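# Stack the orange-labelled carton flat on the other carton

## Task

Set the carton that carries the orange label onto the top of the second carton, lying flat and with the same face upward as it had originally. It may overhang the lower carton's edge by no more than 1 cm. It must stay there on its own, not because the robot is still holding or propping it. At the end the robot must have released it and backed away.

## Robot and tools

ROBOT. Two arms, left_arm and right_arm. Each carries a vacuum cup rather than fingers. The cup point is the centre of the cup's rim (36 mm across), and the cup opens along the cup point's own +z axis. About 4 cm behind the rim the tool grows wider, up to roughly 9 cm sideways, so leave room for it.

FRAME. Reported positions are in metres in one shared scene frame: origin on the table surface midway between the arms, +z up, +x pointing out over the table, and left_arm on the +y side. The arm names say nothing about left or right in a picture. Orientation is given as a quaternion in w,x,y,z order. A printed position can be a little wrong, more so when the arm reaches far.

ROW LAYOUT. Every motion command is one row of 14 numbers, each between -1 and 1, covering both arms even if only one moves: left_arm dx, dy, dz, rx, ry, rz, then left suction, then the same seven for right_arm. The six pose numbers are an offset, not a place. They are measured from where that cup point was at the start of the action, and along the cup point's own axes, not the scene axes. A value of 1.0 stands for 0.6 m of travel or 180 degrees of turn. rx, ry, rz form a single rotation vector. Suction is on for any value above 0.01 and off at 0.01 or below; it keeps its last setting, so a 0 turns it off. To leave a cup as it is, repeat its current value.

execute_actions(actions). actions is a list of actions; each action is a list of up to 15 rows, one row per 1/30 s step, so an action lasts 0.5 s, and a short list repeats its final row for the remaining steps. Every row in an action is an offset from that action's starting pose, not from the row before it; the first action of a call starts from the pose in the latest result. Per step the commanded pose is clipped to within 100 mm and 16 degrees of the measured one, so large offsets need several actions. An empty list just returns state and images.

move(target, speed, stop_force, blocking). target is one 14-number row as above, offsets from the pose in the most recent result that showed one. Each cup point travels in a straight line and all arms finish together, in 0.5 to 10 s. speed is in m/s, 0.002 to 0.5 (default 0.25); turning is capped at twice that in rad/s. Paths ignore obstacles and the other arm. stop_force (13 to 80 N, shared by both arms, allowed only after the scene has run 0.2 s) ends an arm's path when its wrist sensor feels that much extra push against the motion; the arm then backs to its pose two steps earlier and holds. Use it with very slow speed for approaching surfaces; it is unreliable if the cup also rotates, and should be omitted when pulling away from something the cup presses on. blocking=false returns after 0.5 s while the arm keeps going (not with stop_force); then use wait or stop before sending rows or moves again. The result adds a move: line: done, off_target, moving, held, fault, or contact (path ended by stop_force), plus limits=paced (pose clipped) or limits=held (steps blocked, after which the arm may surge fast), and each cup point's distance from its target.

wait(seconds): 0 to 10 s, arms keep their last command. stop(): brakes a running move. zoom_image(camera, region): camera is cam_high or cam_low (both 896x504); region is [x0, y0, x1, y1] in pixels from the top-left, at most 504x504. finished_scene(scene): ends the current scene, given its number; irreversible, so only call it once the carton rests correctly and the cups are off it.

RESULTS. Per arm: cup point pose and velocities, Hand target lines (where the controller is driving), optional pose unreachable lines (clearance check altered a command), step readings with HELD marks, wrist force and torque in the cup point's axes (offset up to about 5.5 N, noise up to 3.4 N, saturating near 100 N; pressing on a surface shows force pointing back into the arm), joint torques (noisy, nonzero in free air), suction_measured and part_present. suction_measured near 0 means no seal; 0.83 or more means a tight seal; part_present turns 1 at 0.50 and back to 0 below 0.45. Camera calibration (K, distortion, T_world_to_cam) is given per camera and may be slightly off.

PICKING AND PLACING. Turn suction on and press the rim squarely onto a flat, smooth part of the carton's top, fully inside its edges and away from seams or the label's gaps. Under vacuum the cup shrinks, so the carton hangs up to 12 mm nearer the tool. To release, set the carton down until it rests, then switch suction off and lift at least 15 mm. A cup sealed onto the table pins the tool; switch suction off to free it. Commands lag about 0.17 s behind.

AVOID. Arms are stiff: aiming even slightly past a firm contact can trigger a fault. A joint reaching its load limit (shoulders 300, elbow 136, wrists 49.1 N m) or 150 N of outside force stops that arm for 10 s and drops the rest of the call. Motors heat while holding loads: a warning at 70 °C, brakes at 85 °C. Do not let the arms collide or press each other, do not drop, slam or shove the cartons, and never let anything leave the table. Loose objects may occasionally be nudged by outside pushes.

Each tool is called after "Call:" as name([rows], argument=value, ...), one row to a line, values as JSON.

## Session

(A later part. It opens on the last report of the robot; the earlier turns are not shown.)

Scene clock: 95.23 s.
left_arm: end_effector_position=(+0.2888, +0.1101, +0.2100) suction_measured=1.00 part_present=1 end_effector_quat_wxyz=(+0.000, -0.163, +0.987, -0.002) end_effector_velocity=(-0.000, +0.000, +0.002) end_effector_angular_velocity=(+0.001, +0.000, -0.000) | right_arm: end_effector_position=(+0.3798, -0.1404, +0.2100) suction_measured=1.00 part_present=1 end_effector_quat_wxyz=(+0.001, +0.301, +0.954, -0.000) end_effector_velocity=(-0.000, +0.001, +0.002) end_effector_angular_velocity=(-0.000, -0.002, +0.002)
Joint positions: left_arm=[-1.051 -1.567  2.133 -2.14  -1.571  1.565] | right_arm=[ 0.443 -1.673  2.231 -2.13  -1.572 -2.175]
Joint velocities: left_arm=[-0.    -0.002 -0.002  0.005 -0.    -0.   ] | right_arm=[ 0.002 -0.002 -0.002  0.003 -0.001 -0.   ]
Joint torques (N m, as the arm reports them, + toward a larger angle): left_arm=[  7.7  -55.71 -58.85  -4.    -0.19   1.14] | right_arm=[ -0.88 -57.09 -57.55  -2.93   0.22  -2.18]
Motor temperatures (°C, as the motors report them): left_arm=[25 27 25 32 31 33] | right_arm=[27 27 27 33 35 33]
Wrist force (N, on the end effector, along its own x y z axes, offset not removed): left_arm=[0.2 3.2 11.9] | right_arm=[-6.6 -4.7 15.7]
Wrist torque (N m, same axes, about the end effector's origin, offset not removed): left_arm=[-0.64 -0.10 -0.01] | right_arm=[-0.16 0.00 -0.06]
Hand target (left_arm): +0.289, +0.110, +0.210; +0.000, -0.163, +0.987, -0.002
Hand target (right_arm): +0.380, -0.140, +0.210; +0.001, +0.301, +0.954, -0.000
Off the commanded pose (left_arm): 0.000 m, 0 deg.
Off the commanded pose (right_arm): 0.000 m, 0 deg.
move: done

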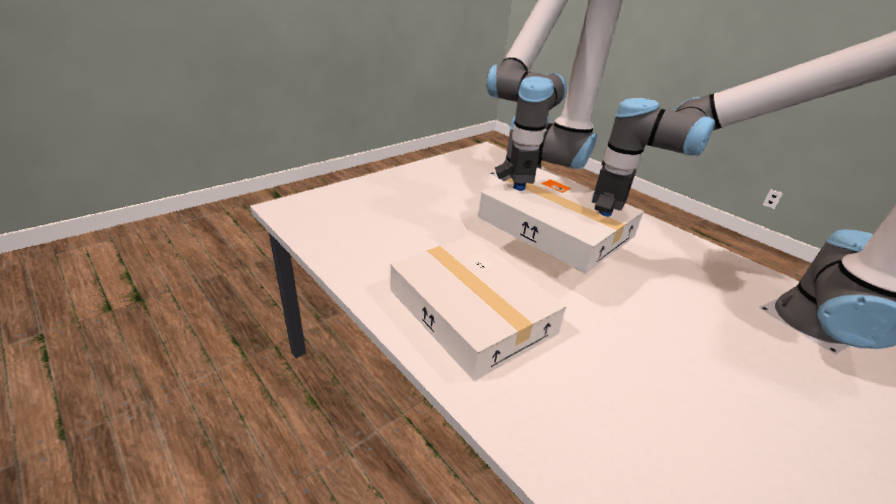

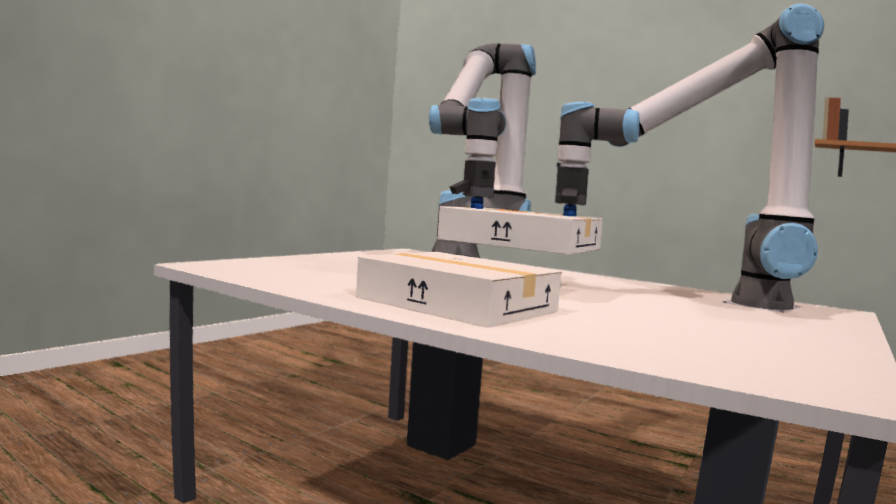

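Call:
move(target=[-0.6325,-0.156,0,0,0,0.0556,1,-0.4496,0.3588,0,0,0,0.0556,1], speed=0.12)

Call:
move(target=[0,0,0.04,0,0,0,1,0,0,0.04,0,0,0,1], speed=0.03)

Call:
zoom_image(camera="cam_low", region=[340, 190, 590, 340])

Call:
zoom_image(camera="cam_high", region=[370, 190, 600, 390])

Scene clock: 106.87 s.
left_arm: end_effector_position=(+0.6785, +0.1431, +0.2103) suction_measured=1.00 part_present=1 end_effector_quat_wxyz=(+0.001, -0.076, +0.997, -0.001) end_effector_velocity=(+0.002, -0.001, +0.001) end_effector_angular_velocity=(-0.001, -0.000, -0.002) | right_arm: end_effector_position=(+0.7240, -0.1188, +0.2099) suction_measured=1.00 part_present=1 end_effector_quat_wxyz=(+0.001, +0.383, +0.924, -0.000) end_effector_velocity=(+0.002, -0.001, +0.000) end_effector_angular_velocity=(-0.003, +0.000, -0.001)
Joint positions: left_arm=[-0.576 -1.165  1.629 -2.039 -1.571  2.215] | right_arm=[ 0.329 -1.186  1.661 -2.047 -1.572 -2.115]
Joint velocities: left_arm=[ 0.001  0.002 -0.004  0.001 -0.     0.002] | right_arm=[-0.001  0.002 -0.004  0.002 -0.003 -0.   ]
Joint torques (N m, as the arm reports them, + toward a larger angle): left_arm=[ 12.2  -69.93 -62.43  -4.42  -4.19   5.59] | right_arm=[-10.19 -79.92 -58.96  -3.38   0.71   1.7 ]
Motor temperatures (°C, as the motors report them): left_arm=[25 27 25 32 31 33] | right_arm=[27 27 27 33 35 33]
Wrist force (N, on the end effector, along its own x y z axes, offset not removed): left_arm=[0.6 8.0 11.5] | right_arm=[-10.9 -9.1 15.8]
Wrist torque (N m, same axes, about the end effector's origin, offset not removed): left_arm=[-0.65 -0.14 -0.03] | right_arm=[-0.37 0.00 0.00]
Hand target (left_arm): +0.679, +0.143, +0.210; +0.001, -0.076, +0.997, -0.001
Hand target (right_arm): +0.724, -0.119, +0.210; +0.001, +0.383, +0.924, -0.000
Off the commanded pose (left_arm): 0.000 m, 0 deg.
Off the commanded pose (right_arm): 0.001 m, 0 deg.
move: done

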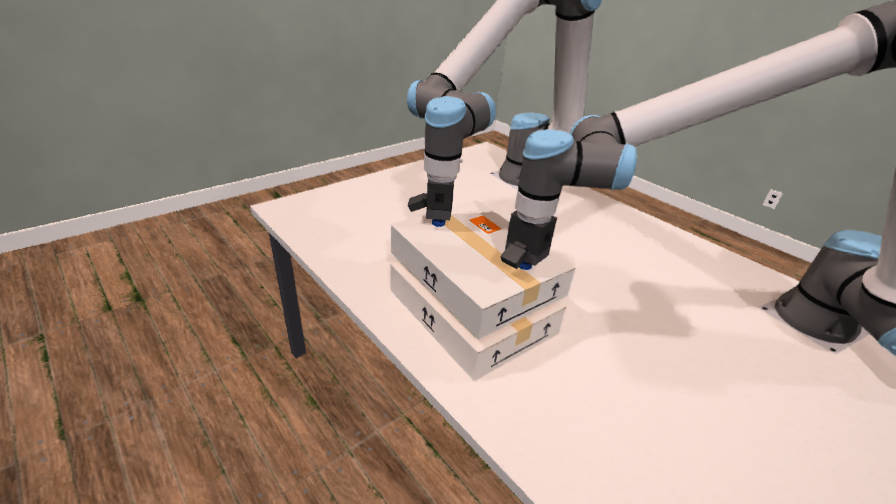

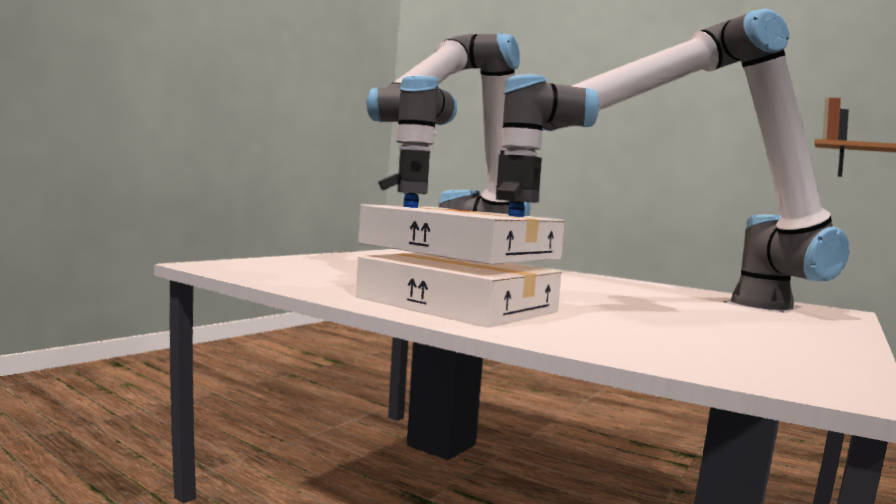

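Scene clock: 108.00 s.
left_arm: end_effector_position=(+0.6786, +0.1431, +0.1864) suction_measured=1.00 part_present=1 end_effector_quat_wxyz=(+0.001, -0.076, +0.997, -0.001) end_effector_velocity=(+0.000, -0.000, -0.002) end_effector_angular_velocity=(-0.001, -0.001, -0.000) | right_arm: end_effector_position=(+0.7240, -0.1188, +0.1860) suction_measured=1.00 part_present=1 end_effector_quat_wxyz=(+0.001, +0.383, +0.924, -0.000) end_effector_velocity=(-0.001, +0.001, -0.001) end_effector_angular_velocity=(-0.000, +0.000, +0.002)
Joint positions: left_arm=[-0.576 -1.146  1.649 -2.077 -1.571  2.215] | right_arm=[ 0.329 -1.168  1.681 -2.086 -1.572 -2.115]
Joint velocities: left_arm=[ 0.     0.002  0.001 -0.004 -0.     0.   ] | right_arm=[ 0.001  0.001  0.001 -0.001 -0.    -0.001]
Joint torques (N m, as the arm reports them, + toward a larger angle): left_arm=[-10.88 -75.03 -38.41 -10.17  -3.17  -4.09] | right_arm=[ -0.04 -81.84 -40.18  -7.95   5.15  -1.13]
Motor temperatures (°C, as the motors report them): left_arm=[25 27 25 32 31 33] | right_arm=[27 27 27 33 35 33]
Wrist force (N, on the end effector, along its own x y z axes, offset not removed): left_arm=[-0.2 6.2 13.3] | right_arm=[-9.5 -10.4 14.4]
Wrist torque (N m, same axes, about the end effector's origin, offset not removed): left_arm=[-0.74 -0.09 0.01] | right_arm=[-0.72 -0.02 0.10]
Hand target (left_arm): +0.679, +0.143, +0.186; +0.001, -0.076, +0.997, -0.001
Hand target (right_arm): +0.724, -0.119, +0.186; +0.001, +0.383, +0.924, -0.000
Off the commanded pose (left_arm): 0.000 m, 0 deg.
Off the commanded pose (right_arm): 0.000 m, 0 deg.
move: done

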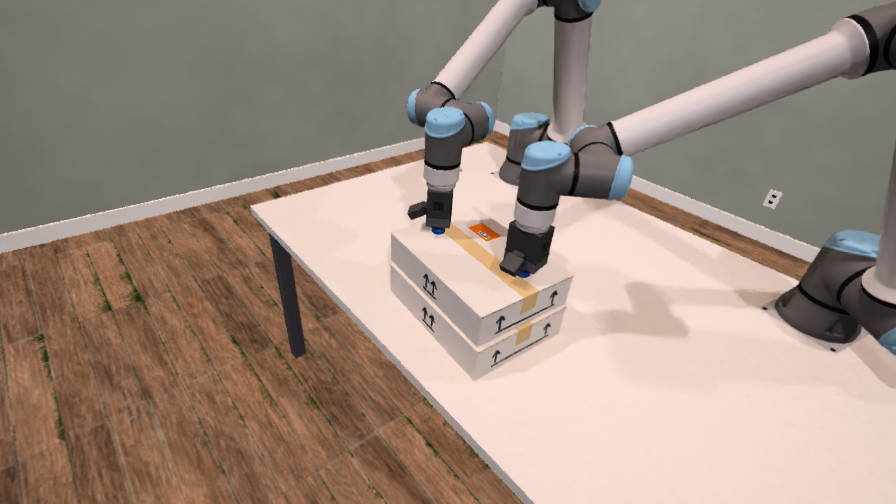

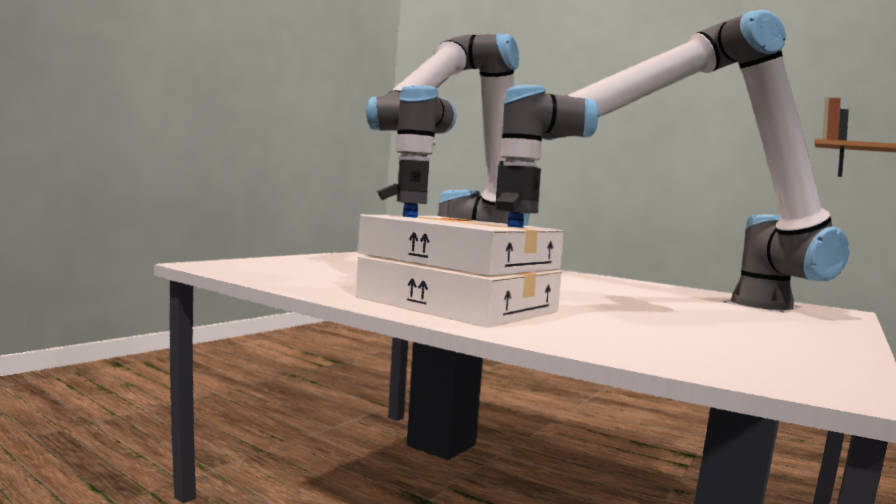

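Region (340, 190, 590, 340) of cam_low's 896x504 image, scaled by 2.016, with more detail than that image has; it fills the top 302 rows of this view, and the rest is white.

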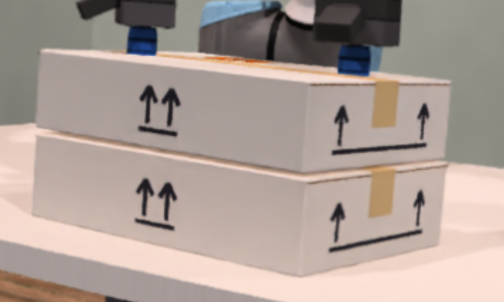

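Region (370, 190, 600, 390) of cam_high's 896x504 image, scaled by 2.191, with more detail than that image has; it fills the top 438 rows of this view, and the rest is white.

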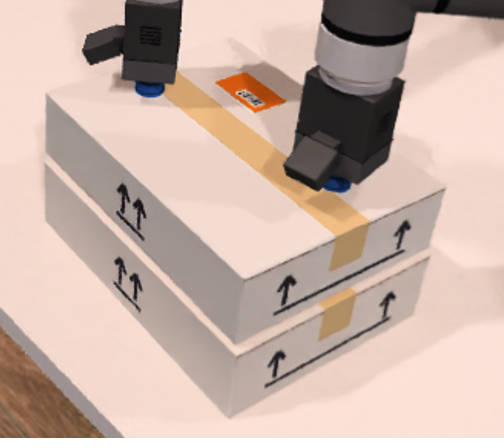

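Very close. Lower to contact and inspect.

Call:
move(target=[0,0,0.025,0,0,0,1,0,0,0.025,0,0,0,1], speed=0.008, stop_force=13)

Call:
zoom_image(camera="cam_high", region=[440, 280, 590, 390])

Call:
zoom_image(camera="cam_high", region=[370, 220, 500, 370])

Call:
zoom_image(camera="cam_low", region=[340, 210, 580, 330])

Scene clock: 115.60 s.
left_arm: end_effector_position=(+0.6785, +0.1431, +0.1829) suction_measured=1.00 part_present=1 end_effector_quat_wxyz=(+0.001, -0.076, +0.997, -0.001) end_effector_velocity=(-0.000, +0.000, +0.000) end_effector_angular_velocity=(+0.002, +0.002, +0.000) | right_arm: end_effector_position=(+0.7240, -0.1188, +0.1813) suction_measured=1.00 part_present=1 end_effector_quat_wxyz=(+0.001, +0.383, +0.924, -0.000) end_effector_velocity=(-0.001, +0.000, +0.002) end_effector_angular_velocity=(-0.001, +0.003, +0.000)
Joint positions: left_arm=[-0.576 -1.144  1.652 -2.083 -1.571  2.215] | right_arm=[ 0.329 -1.164  1.685 -2.094 -1.572 -2.115]
Joint velocities: left_arm=[ 0.    -0.    -0.001  0.004 -0.    -0.   ] | right_arm=[ 0.    -0.002 -0.002  0.007 -0.001  0.   ]
Joint torques (N m, as the arm reports them, + toward a larger angle): left_arm=[-18.33 -83.46 -48.93  -1.56   0.11  -4.32] | right_arm=[ 23.65 -86.47 -43.59   0.84   5.27  -1.76]
Motor temperatures (°C, as the motors report them): left_arm=[25 27 25 32 31 33] | right_arm=[27 27 27 33 35 33]
Wrist force (N, on the end effector, along its own x y z axes, offset not removed): left_arm=[-0.9 2.1 -3.5] | right_arm=[-7.9 -2.5 -7.7]
Wrist torque (N m, same axes, about the end effector's origin, offset not removed): left_arm=[-0.70 -0.21 0.01] | right_arm=[-0.07 -0.25 -0.04]
Hand target (left_arm): +0.679, +0.143, +0.183; +0.001, -0.076, +0.997, -0.001
Hand target (right_arm): +0.724, -0.119, +0.182; +0.001, +0.383, +0.924, -0.000
Off the commanded pose (left_arm): 0.011 m, 0 deg.
Off the commanded pose (right_arm): 0.010 m, 0 deg.
move: contact (left_arm, right_arm)

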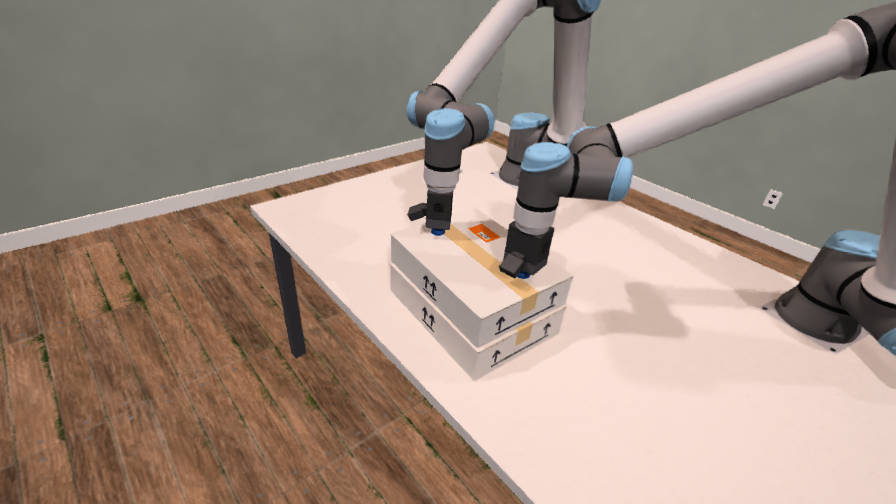

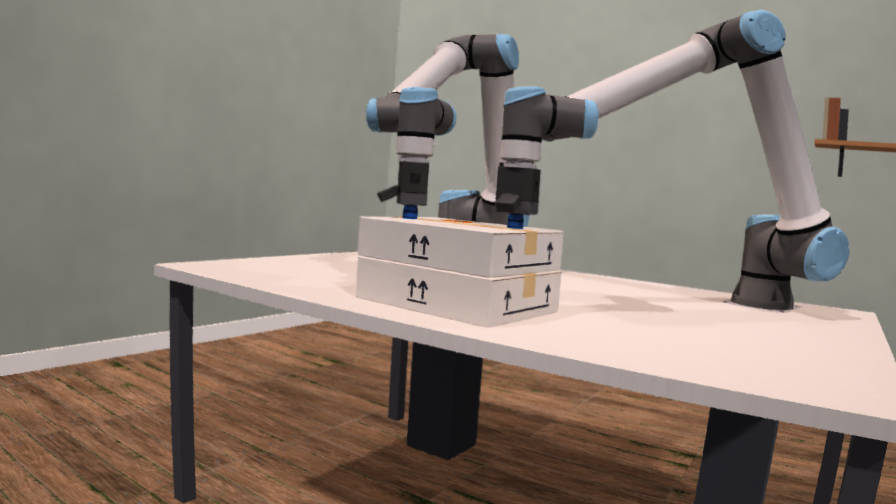

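Region (440, 280, 590, 390) of cam_high's 896x504 image, scaled by 3.360, with more detail than that image has; it fills the top 370 rows of this view, and the rest is white.

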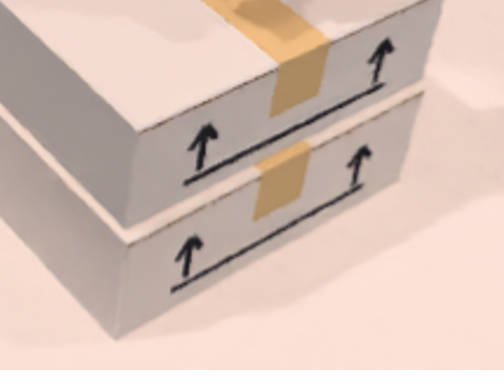

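Region (370, 220, 500, 370) of cam_high's 896x504 image, scaled by 3.360, with more detail than that image has; it fills the left 437 columns of this view, and the rest is white.

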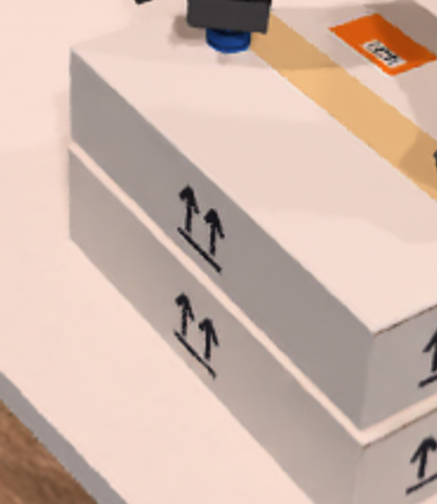

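Region (340, 210, 580, 330) of cam_low's 896x504 image, scaled by 2.100, with more detail than that image has.

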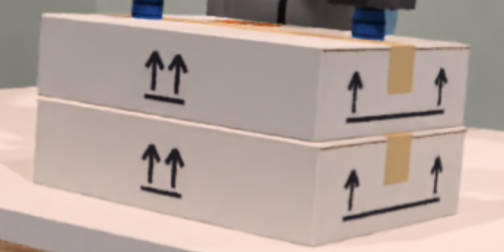

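Call:
move(target=[0,0,-0.008,0,0,0,1,0,0,-0.009,0,0,0,1], speed=0.015)

Call:
move(target=[-0.0114,0.0084,0,0,0,0,1,0,0.0141,0,0,0,0,1], speed=0.02)

Call:
move(target=[0,0,0.02,0,0,0,1,0,0,0.02,0,0,0,1], speed=0.008, stop_force=13)

Call:
zoom_image(camera="cam_high", region=[440, 280, 590, 390])

Call:
zoom_image(camera="cam_high", region=[370, 220, 500, 370])

Call:
zoom_image(camera="cam_low", region=[340, 210, 580, 330])

Scene clock: 131.57 s.
left_arm: end_effector_position=(+0.6785, +0.1431, +0.1875) suction_measured=1.00 part_present=1 end_effector_quat_wxyz=(+0.001, -0.076, +0.997, -0.001) end_effector_velocity=(-0.001, -0.001, +0.001) end_effector_angular_velocity=(+0.000, +0.000, -0.001) | right_arm: end_effector_position=(+0.7240, -0.1188, +0.1865) suction_measured=1.00 part_present=1 end_effector_quat_wxyz=(+0.001, +0.383, +0.924, -0.000) end_effector_velocity=(-0.000, +0.001, +0.002) end_effector_angular_velocity=(+0.001, -0.001, -0.000)
Joint positions: left_arm=[-0.576 -1.147  1.649 -2.075 -1.571  2.215] | right_arm=[ 0.329 -1.168  1.681 -2.085 -1.572 -2.115]
Joint velocities: left_arm=[-0.001 -0.001 -0.001  0.003  0.     0.   ] | right_arm=[ 0.001 -0.001 -0.001  0.001  0.001  0.001]
Joint torques (N m, as the arm reports them, + toward a larger angle): left_arm=[ -10.5  -101.4   -60.47   -3.08    0.2    -4.39] | right_arm=[  20.36 -106.2   -59.85   -2.48   -1.24   -1.9 ]
Motor temperatures (°C, as the motors report them): left_arm=[25 27 25 32 31 33] | right_arm=[27 27 27 33 35 33]
Wrist force (N, on the end effector, along its own x y z axes, offset not removed): left_arm=[-0.2 2.6 13.2] | right_arm=[-3.5 -3.9 15.6]
Wrist torque (N m, same axes, about the end effector's origin, offset not removed): left_arm=[-0.43 -0.13 0.02] | right_arm=[-0.16 -0.32 0.03]
Hand target (left_arm): +0.678, +0.143, +0.188; +0.001, -0.076, +0.997, -0.001
Hand target (right_arm): +0.724, -0.119, +0.187; +0.001, +0.383, +0.924, -0.000
Off the commanded pose (left_arm): 0.000 m, 0 deg.
Off the commanded pose (right_arm): 0.000 m, 0 deg.
move: done

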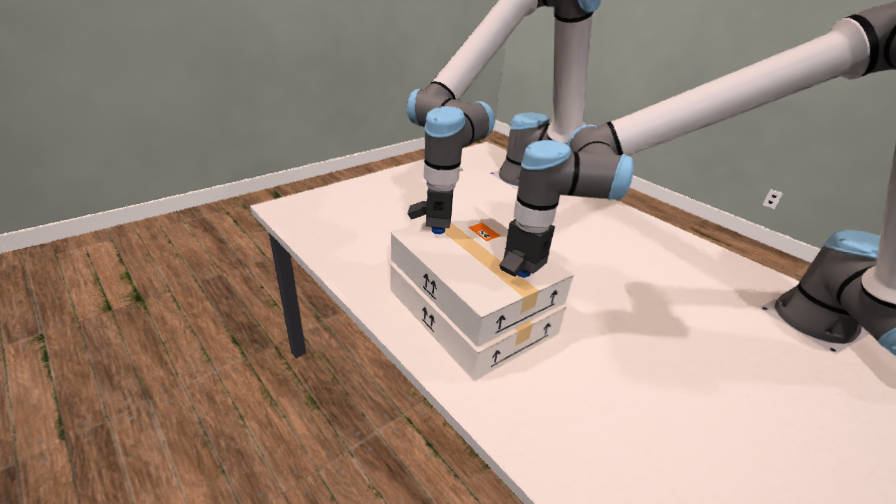

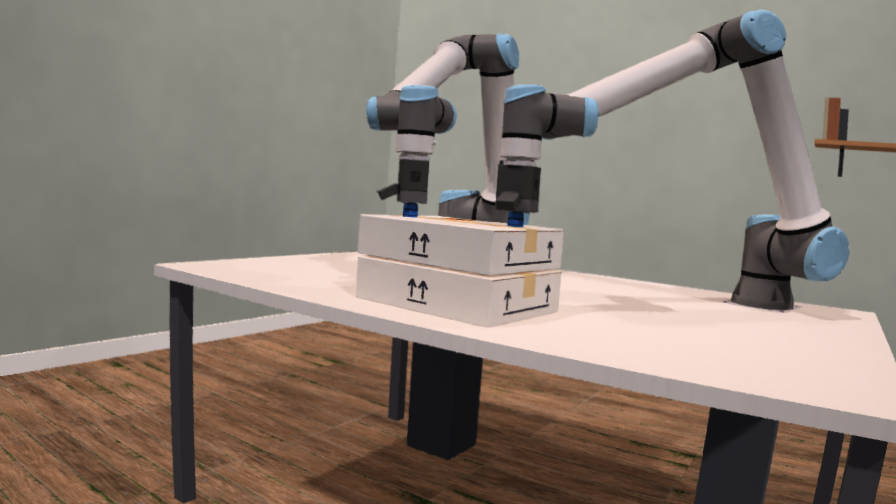

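Scene clock: 132.33 s.
left_arm: end_effector_position=(+0.6844, +0.1490, +0.1876) suction_measured=1.00 part_present=1 end_effector_quat_wxyz=(+0.001, -0.076, +0.997, -0.001) end_effector_velocity=(+0.001, +0.001, -0.000) end_effector_angular_velocity=(+0.000, +0.000, -0.000) | right_arm: end_effector_position=(+0.7299, -0.1129, +0.1865) suction_measured=1.00 part_present=1 end_effector_quat_wxyz=(+0.001, +0.383, +0.924, -0.000) end_effector_velocity=(+0.001, -0.000, +0.000) end_effector_angular_velocity=(-0.001, +0.001, -0.001)
Joint positions: left_arm=[-0.567 -1.145  1.645 -2.074 -1.571  2.224] | right_arm=[ 0.334 -1.157  1.664 -2.079 -1.572 -2.11 ]
Joint velocities: left_arm=[ 0.002  0.001 -0.001  0.    -0.     0.002] | right_arm=[ 0.     0.001 -0.003  0.002 -0.001  0.001]
Joint torques (N m, as the arm reports them, + toward a larger angle): left_arm=[ 14.55 -74.44 -59.04  -2.78   0.59   4.33] | right_arm=[ 19.92 -85.75 -57.4   -3.51   1.34   1.69]
Motor temperatures (°C, as the motors report them): left_arm=[25 27 25 32 31 33] | right_arm=[27 27 27 33 35 33]
Wrist force (N, on the end effector, along its own x y z axes, offset not removed): left_arm=[0.7 -0.6 13.0] | right_arm=[-4.5 -2.8 14.9]
Wrist torque (N m, same axes, about the end effector's origin, offset not removed): left_arm=[-0.91 -0.24 -0.01] | right_arm=[0.00 -0.12 -0.05]
Hand target (left_arm): +0.685, +0.149, +0.188; +0.001, -0.076, +0.997, -0.001
Hand target (right_arm): +0.730, -0.113, +0.187; +0.001, +0.383, +0.924, -0.000
Off the commanded pose (left_arm): 0.000 m, 0 deg.
Off the commanded pose (right_arm): 0.000 m, 0 deg.
move: done

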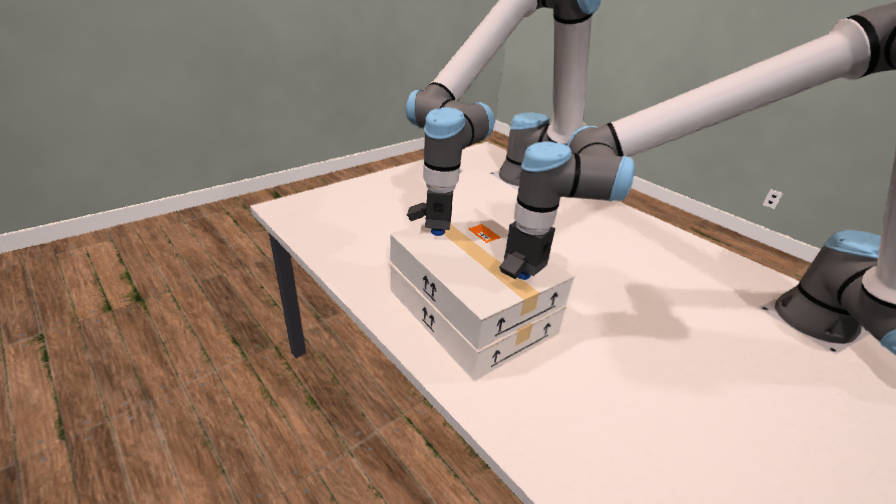

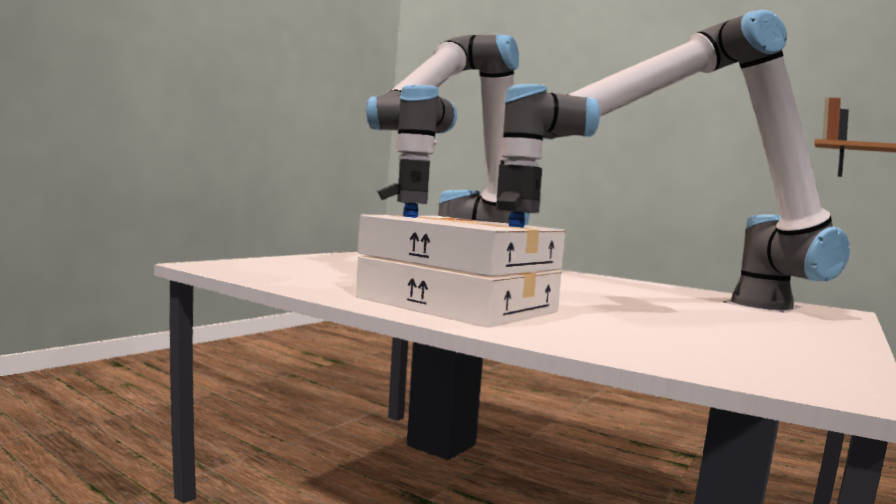

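Scene clock: 133.37 s.
left_arm: end_effector_position=(+0.6845, +0.1491, +0.1826) suction_measured=1.00 part_present=1 end_effector_quat_wxyz=(+0.001, -0.076, +0.997, -0.001) end_effector_velocity=(-0.001, -0.000, +0.001) end_effector_angular_velocity=(+0.002, +0.002, -0.001) | right_arm: end_effector_position=(+0.7299, -0.1129, +0.1813) suction_measured=1.00 part_present=1 end_effector_quat_wxyz=(+0.001, +0.383, +0.924, +0.000) end_effector_velocity=(-0.001, +0.001, +0.002) end_effector_angular_velocity=(-0.000, +0.004, +0.001)
Joint positions: left_arm=[-0.567 -1.141  1.649 -2.082 -1.571  2.224] | right_arm=[ 0.334 -1.152  1.668 -2.088 -1.572 -2.11 ]
Joint velocities: left_arm=[-0.001 -0.001 -0.001  0.005  0.    -0.   ] | right_arm=[ 0.001 -0.001 -0.002  0.007  0.001  0.   ]
Joint torques (N m, as the arm reports them, + toward a larger angle): left_arm=[ -1.67 -80.17 -41.78   0.97  -0.08  -1.91] | right_arm=[ 10.31 -86.27 -43.45  -0.37   0.93  -2.09]
Motor temperatures (°C, as the motors report them): left_arm=[25 27 25 32 31 33] | right_arm=[27 27 27 33 35 33]
Wrist force (N, on the end effector, along its own x y z axes, offset not removed): left_arm=[-6.6 2.7 -16.0] | right_arm=[-10.9 -3.2 -8.4]
Wrist torque (N m, same axes, about the end effector's origin, offset not removed): left_arm=[-0.56 0.18 0.00] | right_arm=[0.13 -0.03 -0.01]
Hand target (left_arm): +0.684, +0.149, +0.183; +0.001, -0.076, +0.997, -0.001
Hand target (right_arm): +0.730, -0.113, +0.182; +0.001, +0.383, +0.924, +0.000
Off the commanded pose (left_arm): 0.007 m, 0 deg.
Off the commanded pose (right_arm): 0.007 m, 0 deg.
move: contact (left_arm, right_arm)

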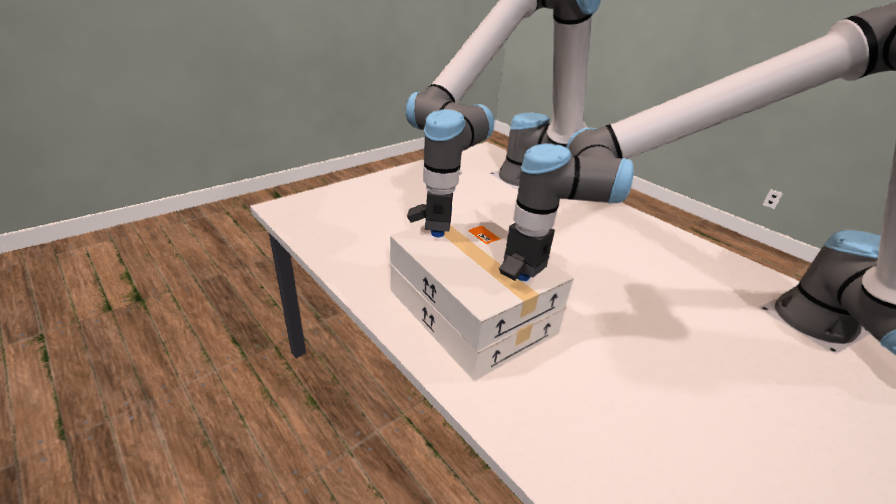

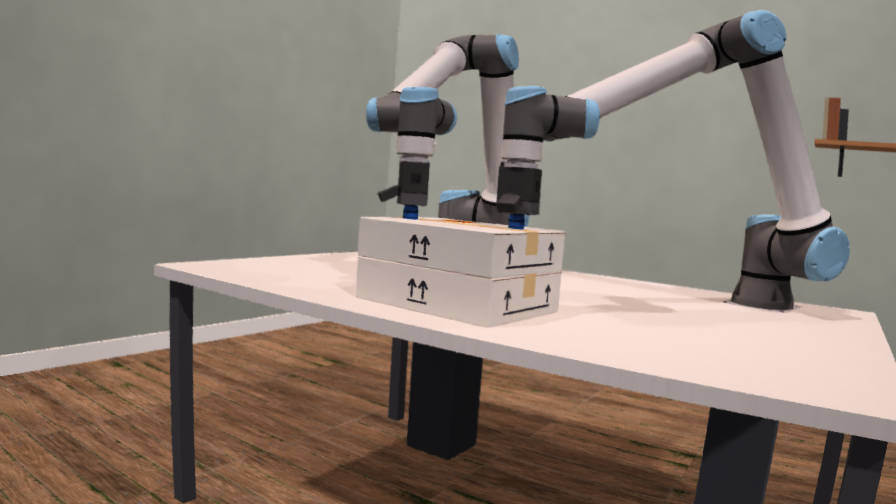

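Region (440, 280, 590, 390) of cam_high's 896x504 image, scaled by 3.360, with more detail than that image has; it fills the top 370 rows of this view, and the rest is white.

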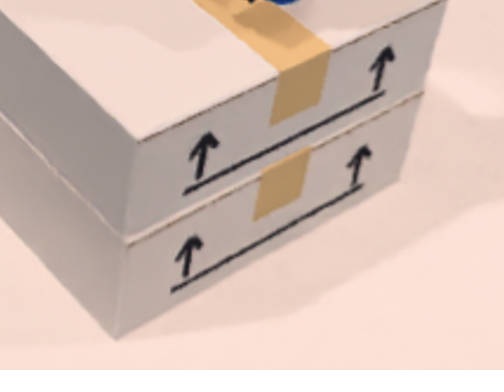

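Region (370, 220, 500, 370) of cam_high's 896x504 image, scaled by 3.360, with more detail than that image has; it fills the left 437 columns of this view, and the rest is white.

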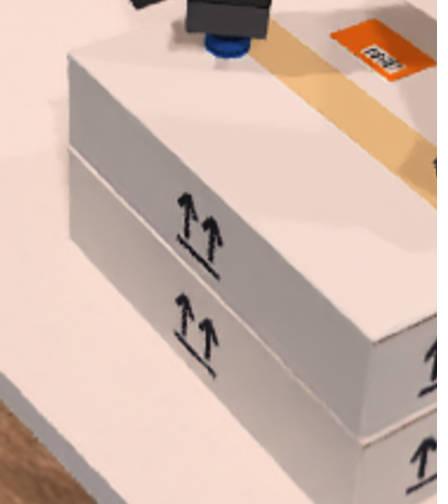

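Region (340, 210, 580, 330) of cam_low's 896x504 image, scaled by 2.100, with more detail than that image has.

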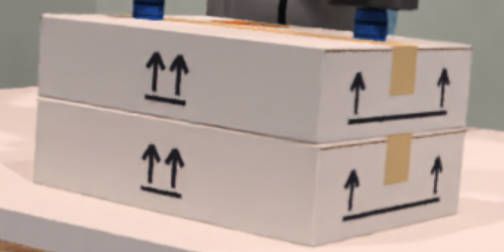

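Call:
execute_actions([
  [[0,0,0,0,0,0,0,0,0,0,0,0,0,0]],
])

Call:
move(target=[0,0,-0.06,0,0,0,0,0,0,-0.06,0,0,0,0], speed=0.1)

Call:
move(target=[0.2,0.4,-0.1,0,0,0,0,-0.2,-0.45,-0.1,0,0,0,0], speed=0.35)

Scene clock: 138.77 s.
left_arm: end_effector_position=(+0.6845, +0.1490, +0.1828) suction_measured=0.00 part_present=0 end_effector_quat_wxyz=(+0.001, -0.076, +0.997, -0.002) end_effector_velocity=(-0.000, +0.000, -0.001) end_effector_angular_velocity=(+0.001, +0.001, -0.000) | right_arm: end_effector_position=(+0.7300, -0.1129, +0.1815) suction_measured=0.00 part_present=0 end_effector_quat_wxyz=(+0.001, +0.383, +0.924, +0.000) end_effector_velocity=(-0.000, -0.002, -0.001) end_effector_angular_velocity=(-0.001, +0.002, -0.003)
Joint positions: left_arm=[-0.567 -1.141  1.649 -2.082 -1.571  2.224] | right_arm=[ 0.334 -1.153  1.668 -2.088 -1.572 -2.11 ]
Joint velocities: left_arm=[-0.     0.     0.001 -0.     0.     0.   ] | right_arm=[-0.002  0.001  0.001  0.001  0.     0.002]
Joint torques (N m, as the arm reports them, + toward a larger angle): left_arm=[ -2.61 -50.78 -15.34  -4.56   2.1   -2.65] | right_arm=[  9.15 -54.61 -21.06  -4.22   1.46  -1.77]
Motor temperatures (°C, as the motors report them): left_arm=[25 27 25 32 31 33] | right_arm=[27 27 27 33 35 33]
Wrist force (N, on the end effector, along its own x y z axes, offset not removed): left_arm=[1.4 -3.2 -17.9] | right_arm=[-2.7 -2.9 -15.7]
Wrist torque (N m, same axes, about the end effector's origin, offset not removed): left_arm=[-0.76 -0.22 0.01] | right_arm=[-0.38 -0.23 0.01]
Hand target (left_arm): +0.684, +0.149, +0.183; +0.001, -0.076, +0.997, -0.001
Hand target (right_arm): +0.730, -0.113, +0.181; +0.001, +0.383, +0.924, +0.000
Off the commanded pose (left_arm): 0.000 m, 0 deg.
Off the commanded pose (right_arm): 0.000 m, 0 deg.
Step readings (end_effector_position):
0: left_arm (+0.6845, +0.1490, +0.1829) | right_arm (+0.7299, -0.1129, +0.1816)
1: left_arm (+0.6845, +0.1490, +0.1830) | right_arm (+0.7299, -0.1129, +0.1816)
2: left_arm (+0.6845, +0.1490, +0.1830) | right_arm (+0.7299, -0.1129, +0.1816)
4: left_arm (+0.6846, +0.1489, +0.1830) | right_arm (+0.7301, -0.1128, +0.1817)
8: left_arm (+0.6846, +0.1489, +0.1831) | right_arm (+0.7301, -0.1128, +0.1817)
15: end_effector_position above

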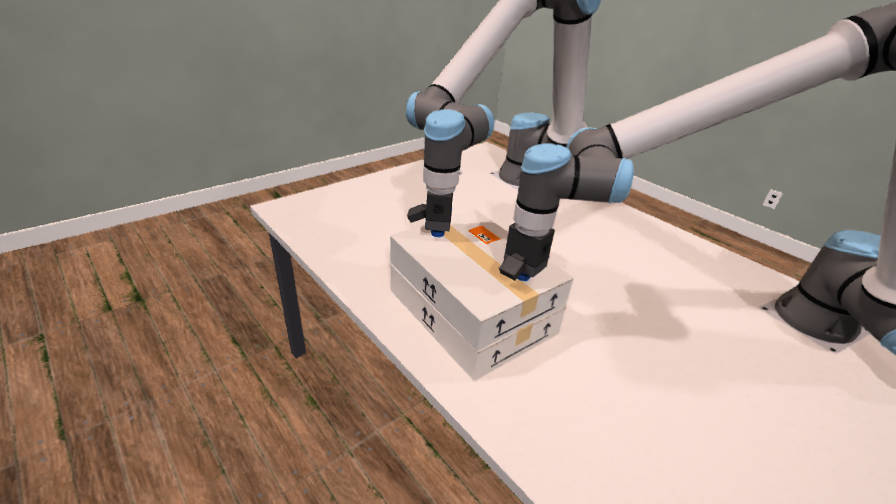

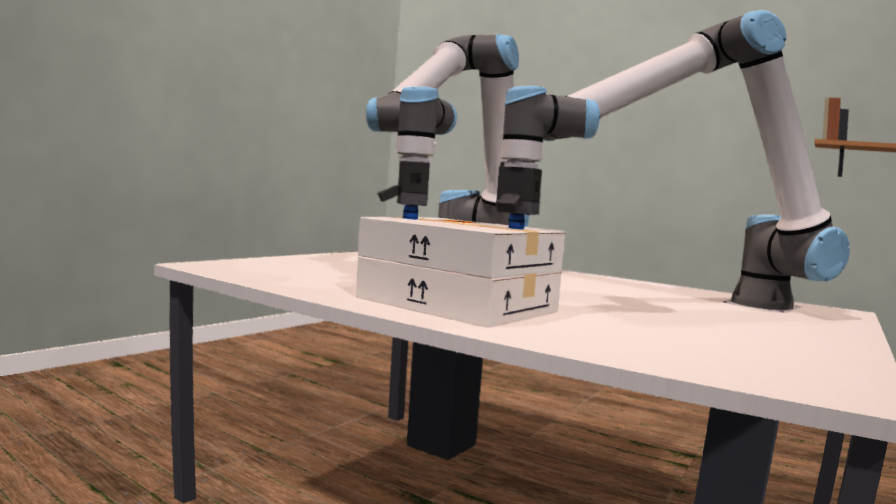

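Scene clock: 139.63 s.
left_arm: end_effector_position=(+0.6845, +0.1490, +0.2187) suction_measured=0.00 part_present=0 end_effector_quat_wxyz=(+0.001, -0.076, +0.997, -0.002) end_effector_velocity=(+0.000, -0.000, +0.002) end_effector_angular_velocity=(-0.001, -0.001, +0.000) | right_arm: end_effector_position=(+0.7299, -0.1129, +0.2174) suction_measured=0.00 part_present=0 end_effector_quat_wxyz=(+0.001, +0.383, +0.924, +0.000) end_effector_velocity=(-0.000, +0.001, +0.002) end_effector_angular_velocity=(+0.001, +0.000, +0.001)
Joint positions: left_arm=[-0.567 -1.168  1.618 -2.025 -1.571  2.224] | right_arm=[ 0.334 -1.18   1.638 -2.03  -1.572 -2.11 ]
Joint velocities: left_arm=[-0.    -0.001 -0.002  0.002 -0.    -0.   ] | right_arm=[ 0.    -0.001 -0.001  0.003  0.001 -0.001]
Joint torques (N m, as the arm reports them, + toward a larger angle): left_arm=[  0.2  -87.64 -50.27   0.07   2.45  -1.71] | right_arm=[  8.67 -92.5  -49.75  -0.87   2.43  -1.83]
Motor temperatures (°C, as the motors report them): left_arm=[25 27 25 32 31 33] | right_arm=[27 27 27 33 35 33]
Wrist force (N, on the end effector, along its own x y z axes, offset not removed): left_arm=[0.5 -2.3 0.5] | right_arm=[-0.7 -2.0 -0.4]
Wrist torque (N m, same axes, about the end effector's origin, offset not removed): left_arm=[-0.44 -0.14 0.07] | right_arm=[-0.27 -0.03 -0.01]
Hand target (left_arm): +0.684, +0.149, +0.219; +0.001, -0.076, +0.997, -0.002
Hand target (right_arm): +0.730, -0.113, +0.218; +0.001, +0.383, +0.924, +0.000
Off the commanded pose (left_arm): 0.000 m, 0 deg.
Off the commanded pose (right_arm): 0.000 m, 0 deg.
move: done

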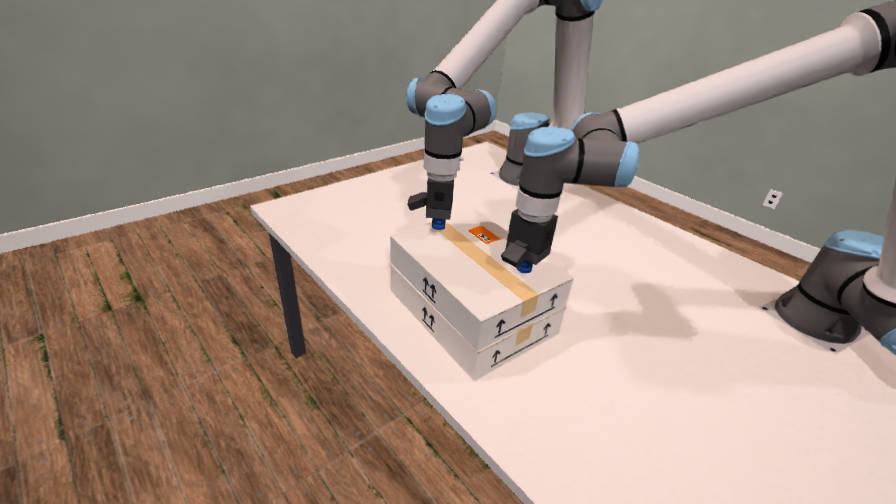

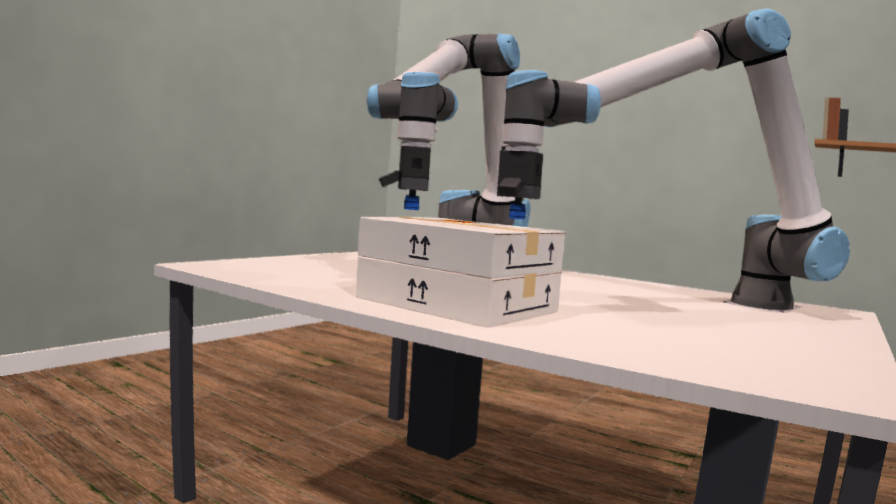

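Scene clock: 141.17 s.
left_arm: end_effector_position=(+0.5298, +0.3683, +0.2783) suction_measured=0.00 part_present=0 end_effector_quat_wxyz=(+0.001, -0.076, +0.997, -0.001) end_effector_velocity=(-0.001, +0.001, +0.001) end_effector_angular_velocity=(-0.000, -0.000, +0.001) | right_arm: end_effector_position=(+0.6239, -0.3889, +0.2773) suction_measured=0.00 part_present=0 end_effector_quat_wxyz=(+0.001, +0.383, +0.924, -0.000) end_effector_velocity=(-0.001, -0.001, +0.000) end_effector_angular_velocity=(+0.002, +0.001, +0.000)
Joint positions: left_arm=[-0.484 -1.59   2.02  -2.004 -1.571  2.307] | right_arm=[-0.015 -1.509  1.938 -2.001 -1.572 -2.458]
Joint velocities: left_arm=[ 0.001 -0.003  0.001  0.001  0.     0.   ] | right_arm=[-0.002 -0.001  0.001  0.002  0.002 -0.002]
Joint torques (N m, as the arm reports them, + toward a larger angle): left_arm=[ 18.92 -53.24 -28.46  -0.04   2.63   4.49] | right_arm=[-19.37 -61.99 -30.52  -1.02   2.75  -2.08]
Motor temperatures (°C, as the motors report them): left_arm=[25 27 25 32 31 33] | right_arm=[27 27 27 33 35 33]
Wrist force (N, on the end effector, along its own x y z axes, offset not removed): left_arm=[-1.3 -2.9 0.8] | right_arm=[-0.7 -0.4 -2.1]
Wrist torque (N m, same axes, about the end effector's origin, offset not removed): left_arm=[-0.54 0.16 -0.02] | right_arm=[-0.05 -0.07 0.00]
Hand target (left_arm): +0.530, +0.368, +0.278; +0.001, -0.076, +0.997, -0.001
Hand target (right_arm): +0.624, -0.389, +0.277; +0.001, +0.383, +0.924, -0.000
Off the commanded pose (left_arm): 0.001 m, 0 deg.
Off the commanded pose (right_arm): 0.001 m, 0 deg.
move: done

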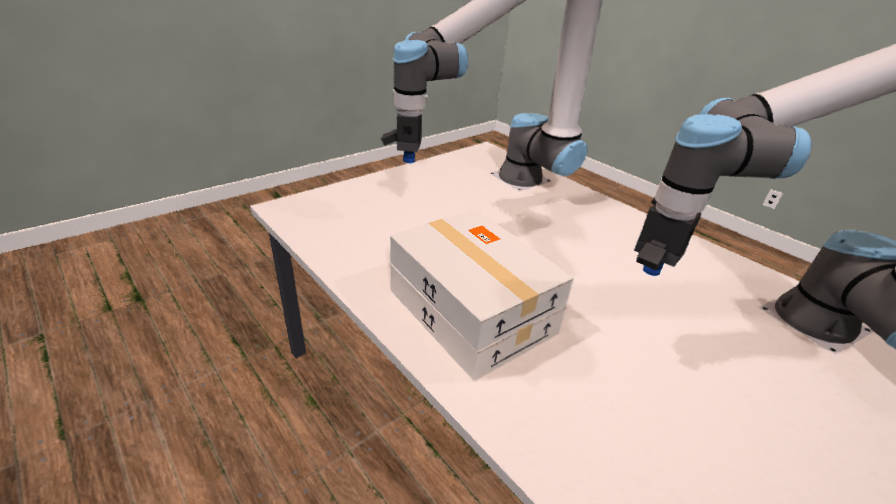

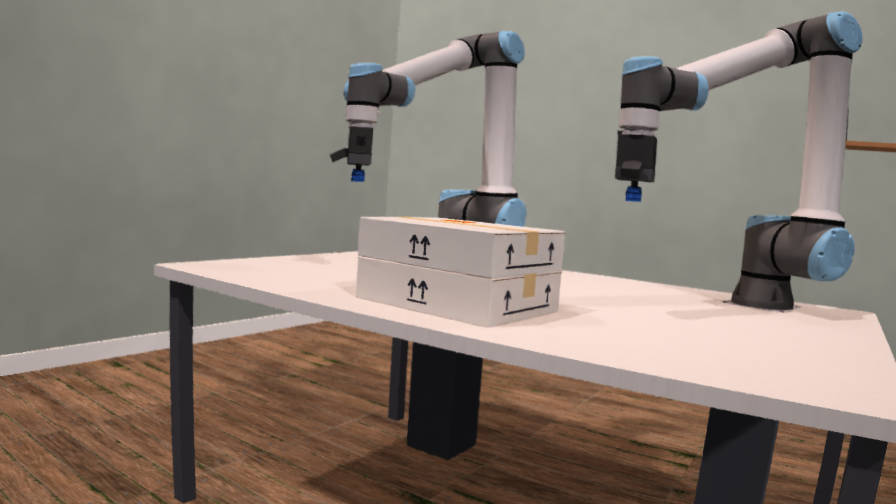

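Call:
finished_scene(scene=1)

The scene is finished: the task was done.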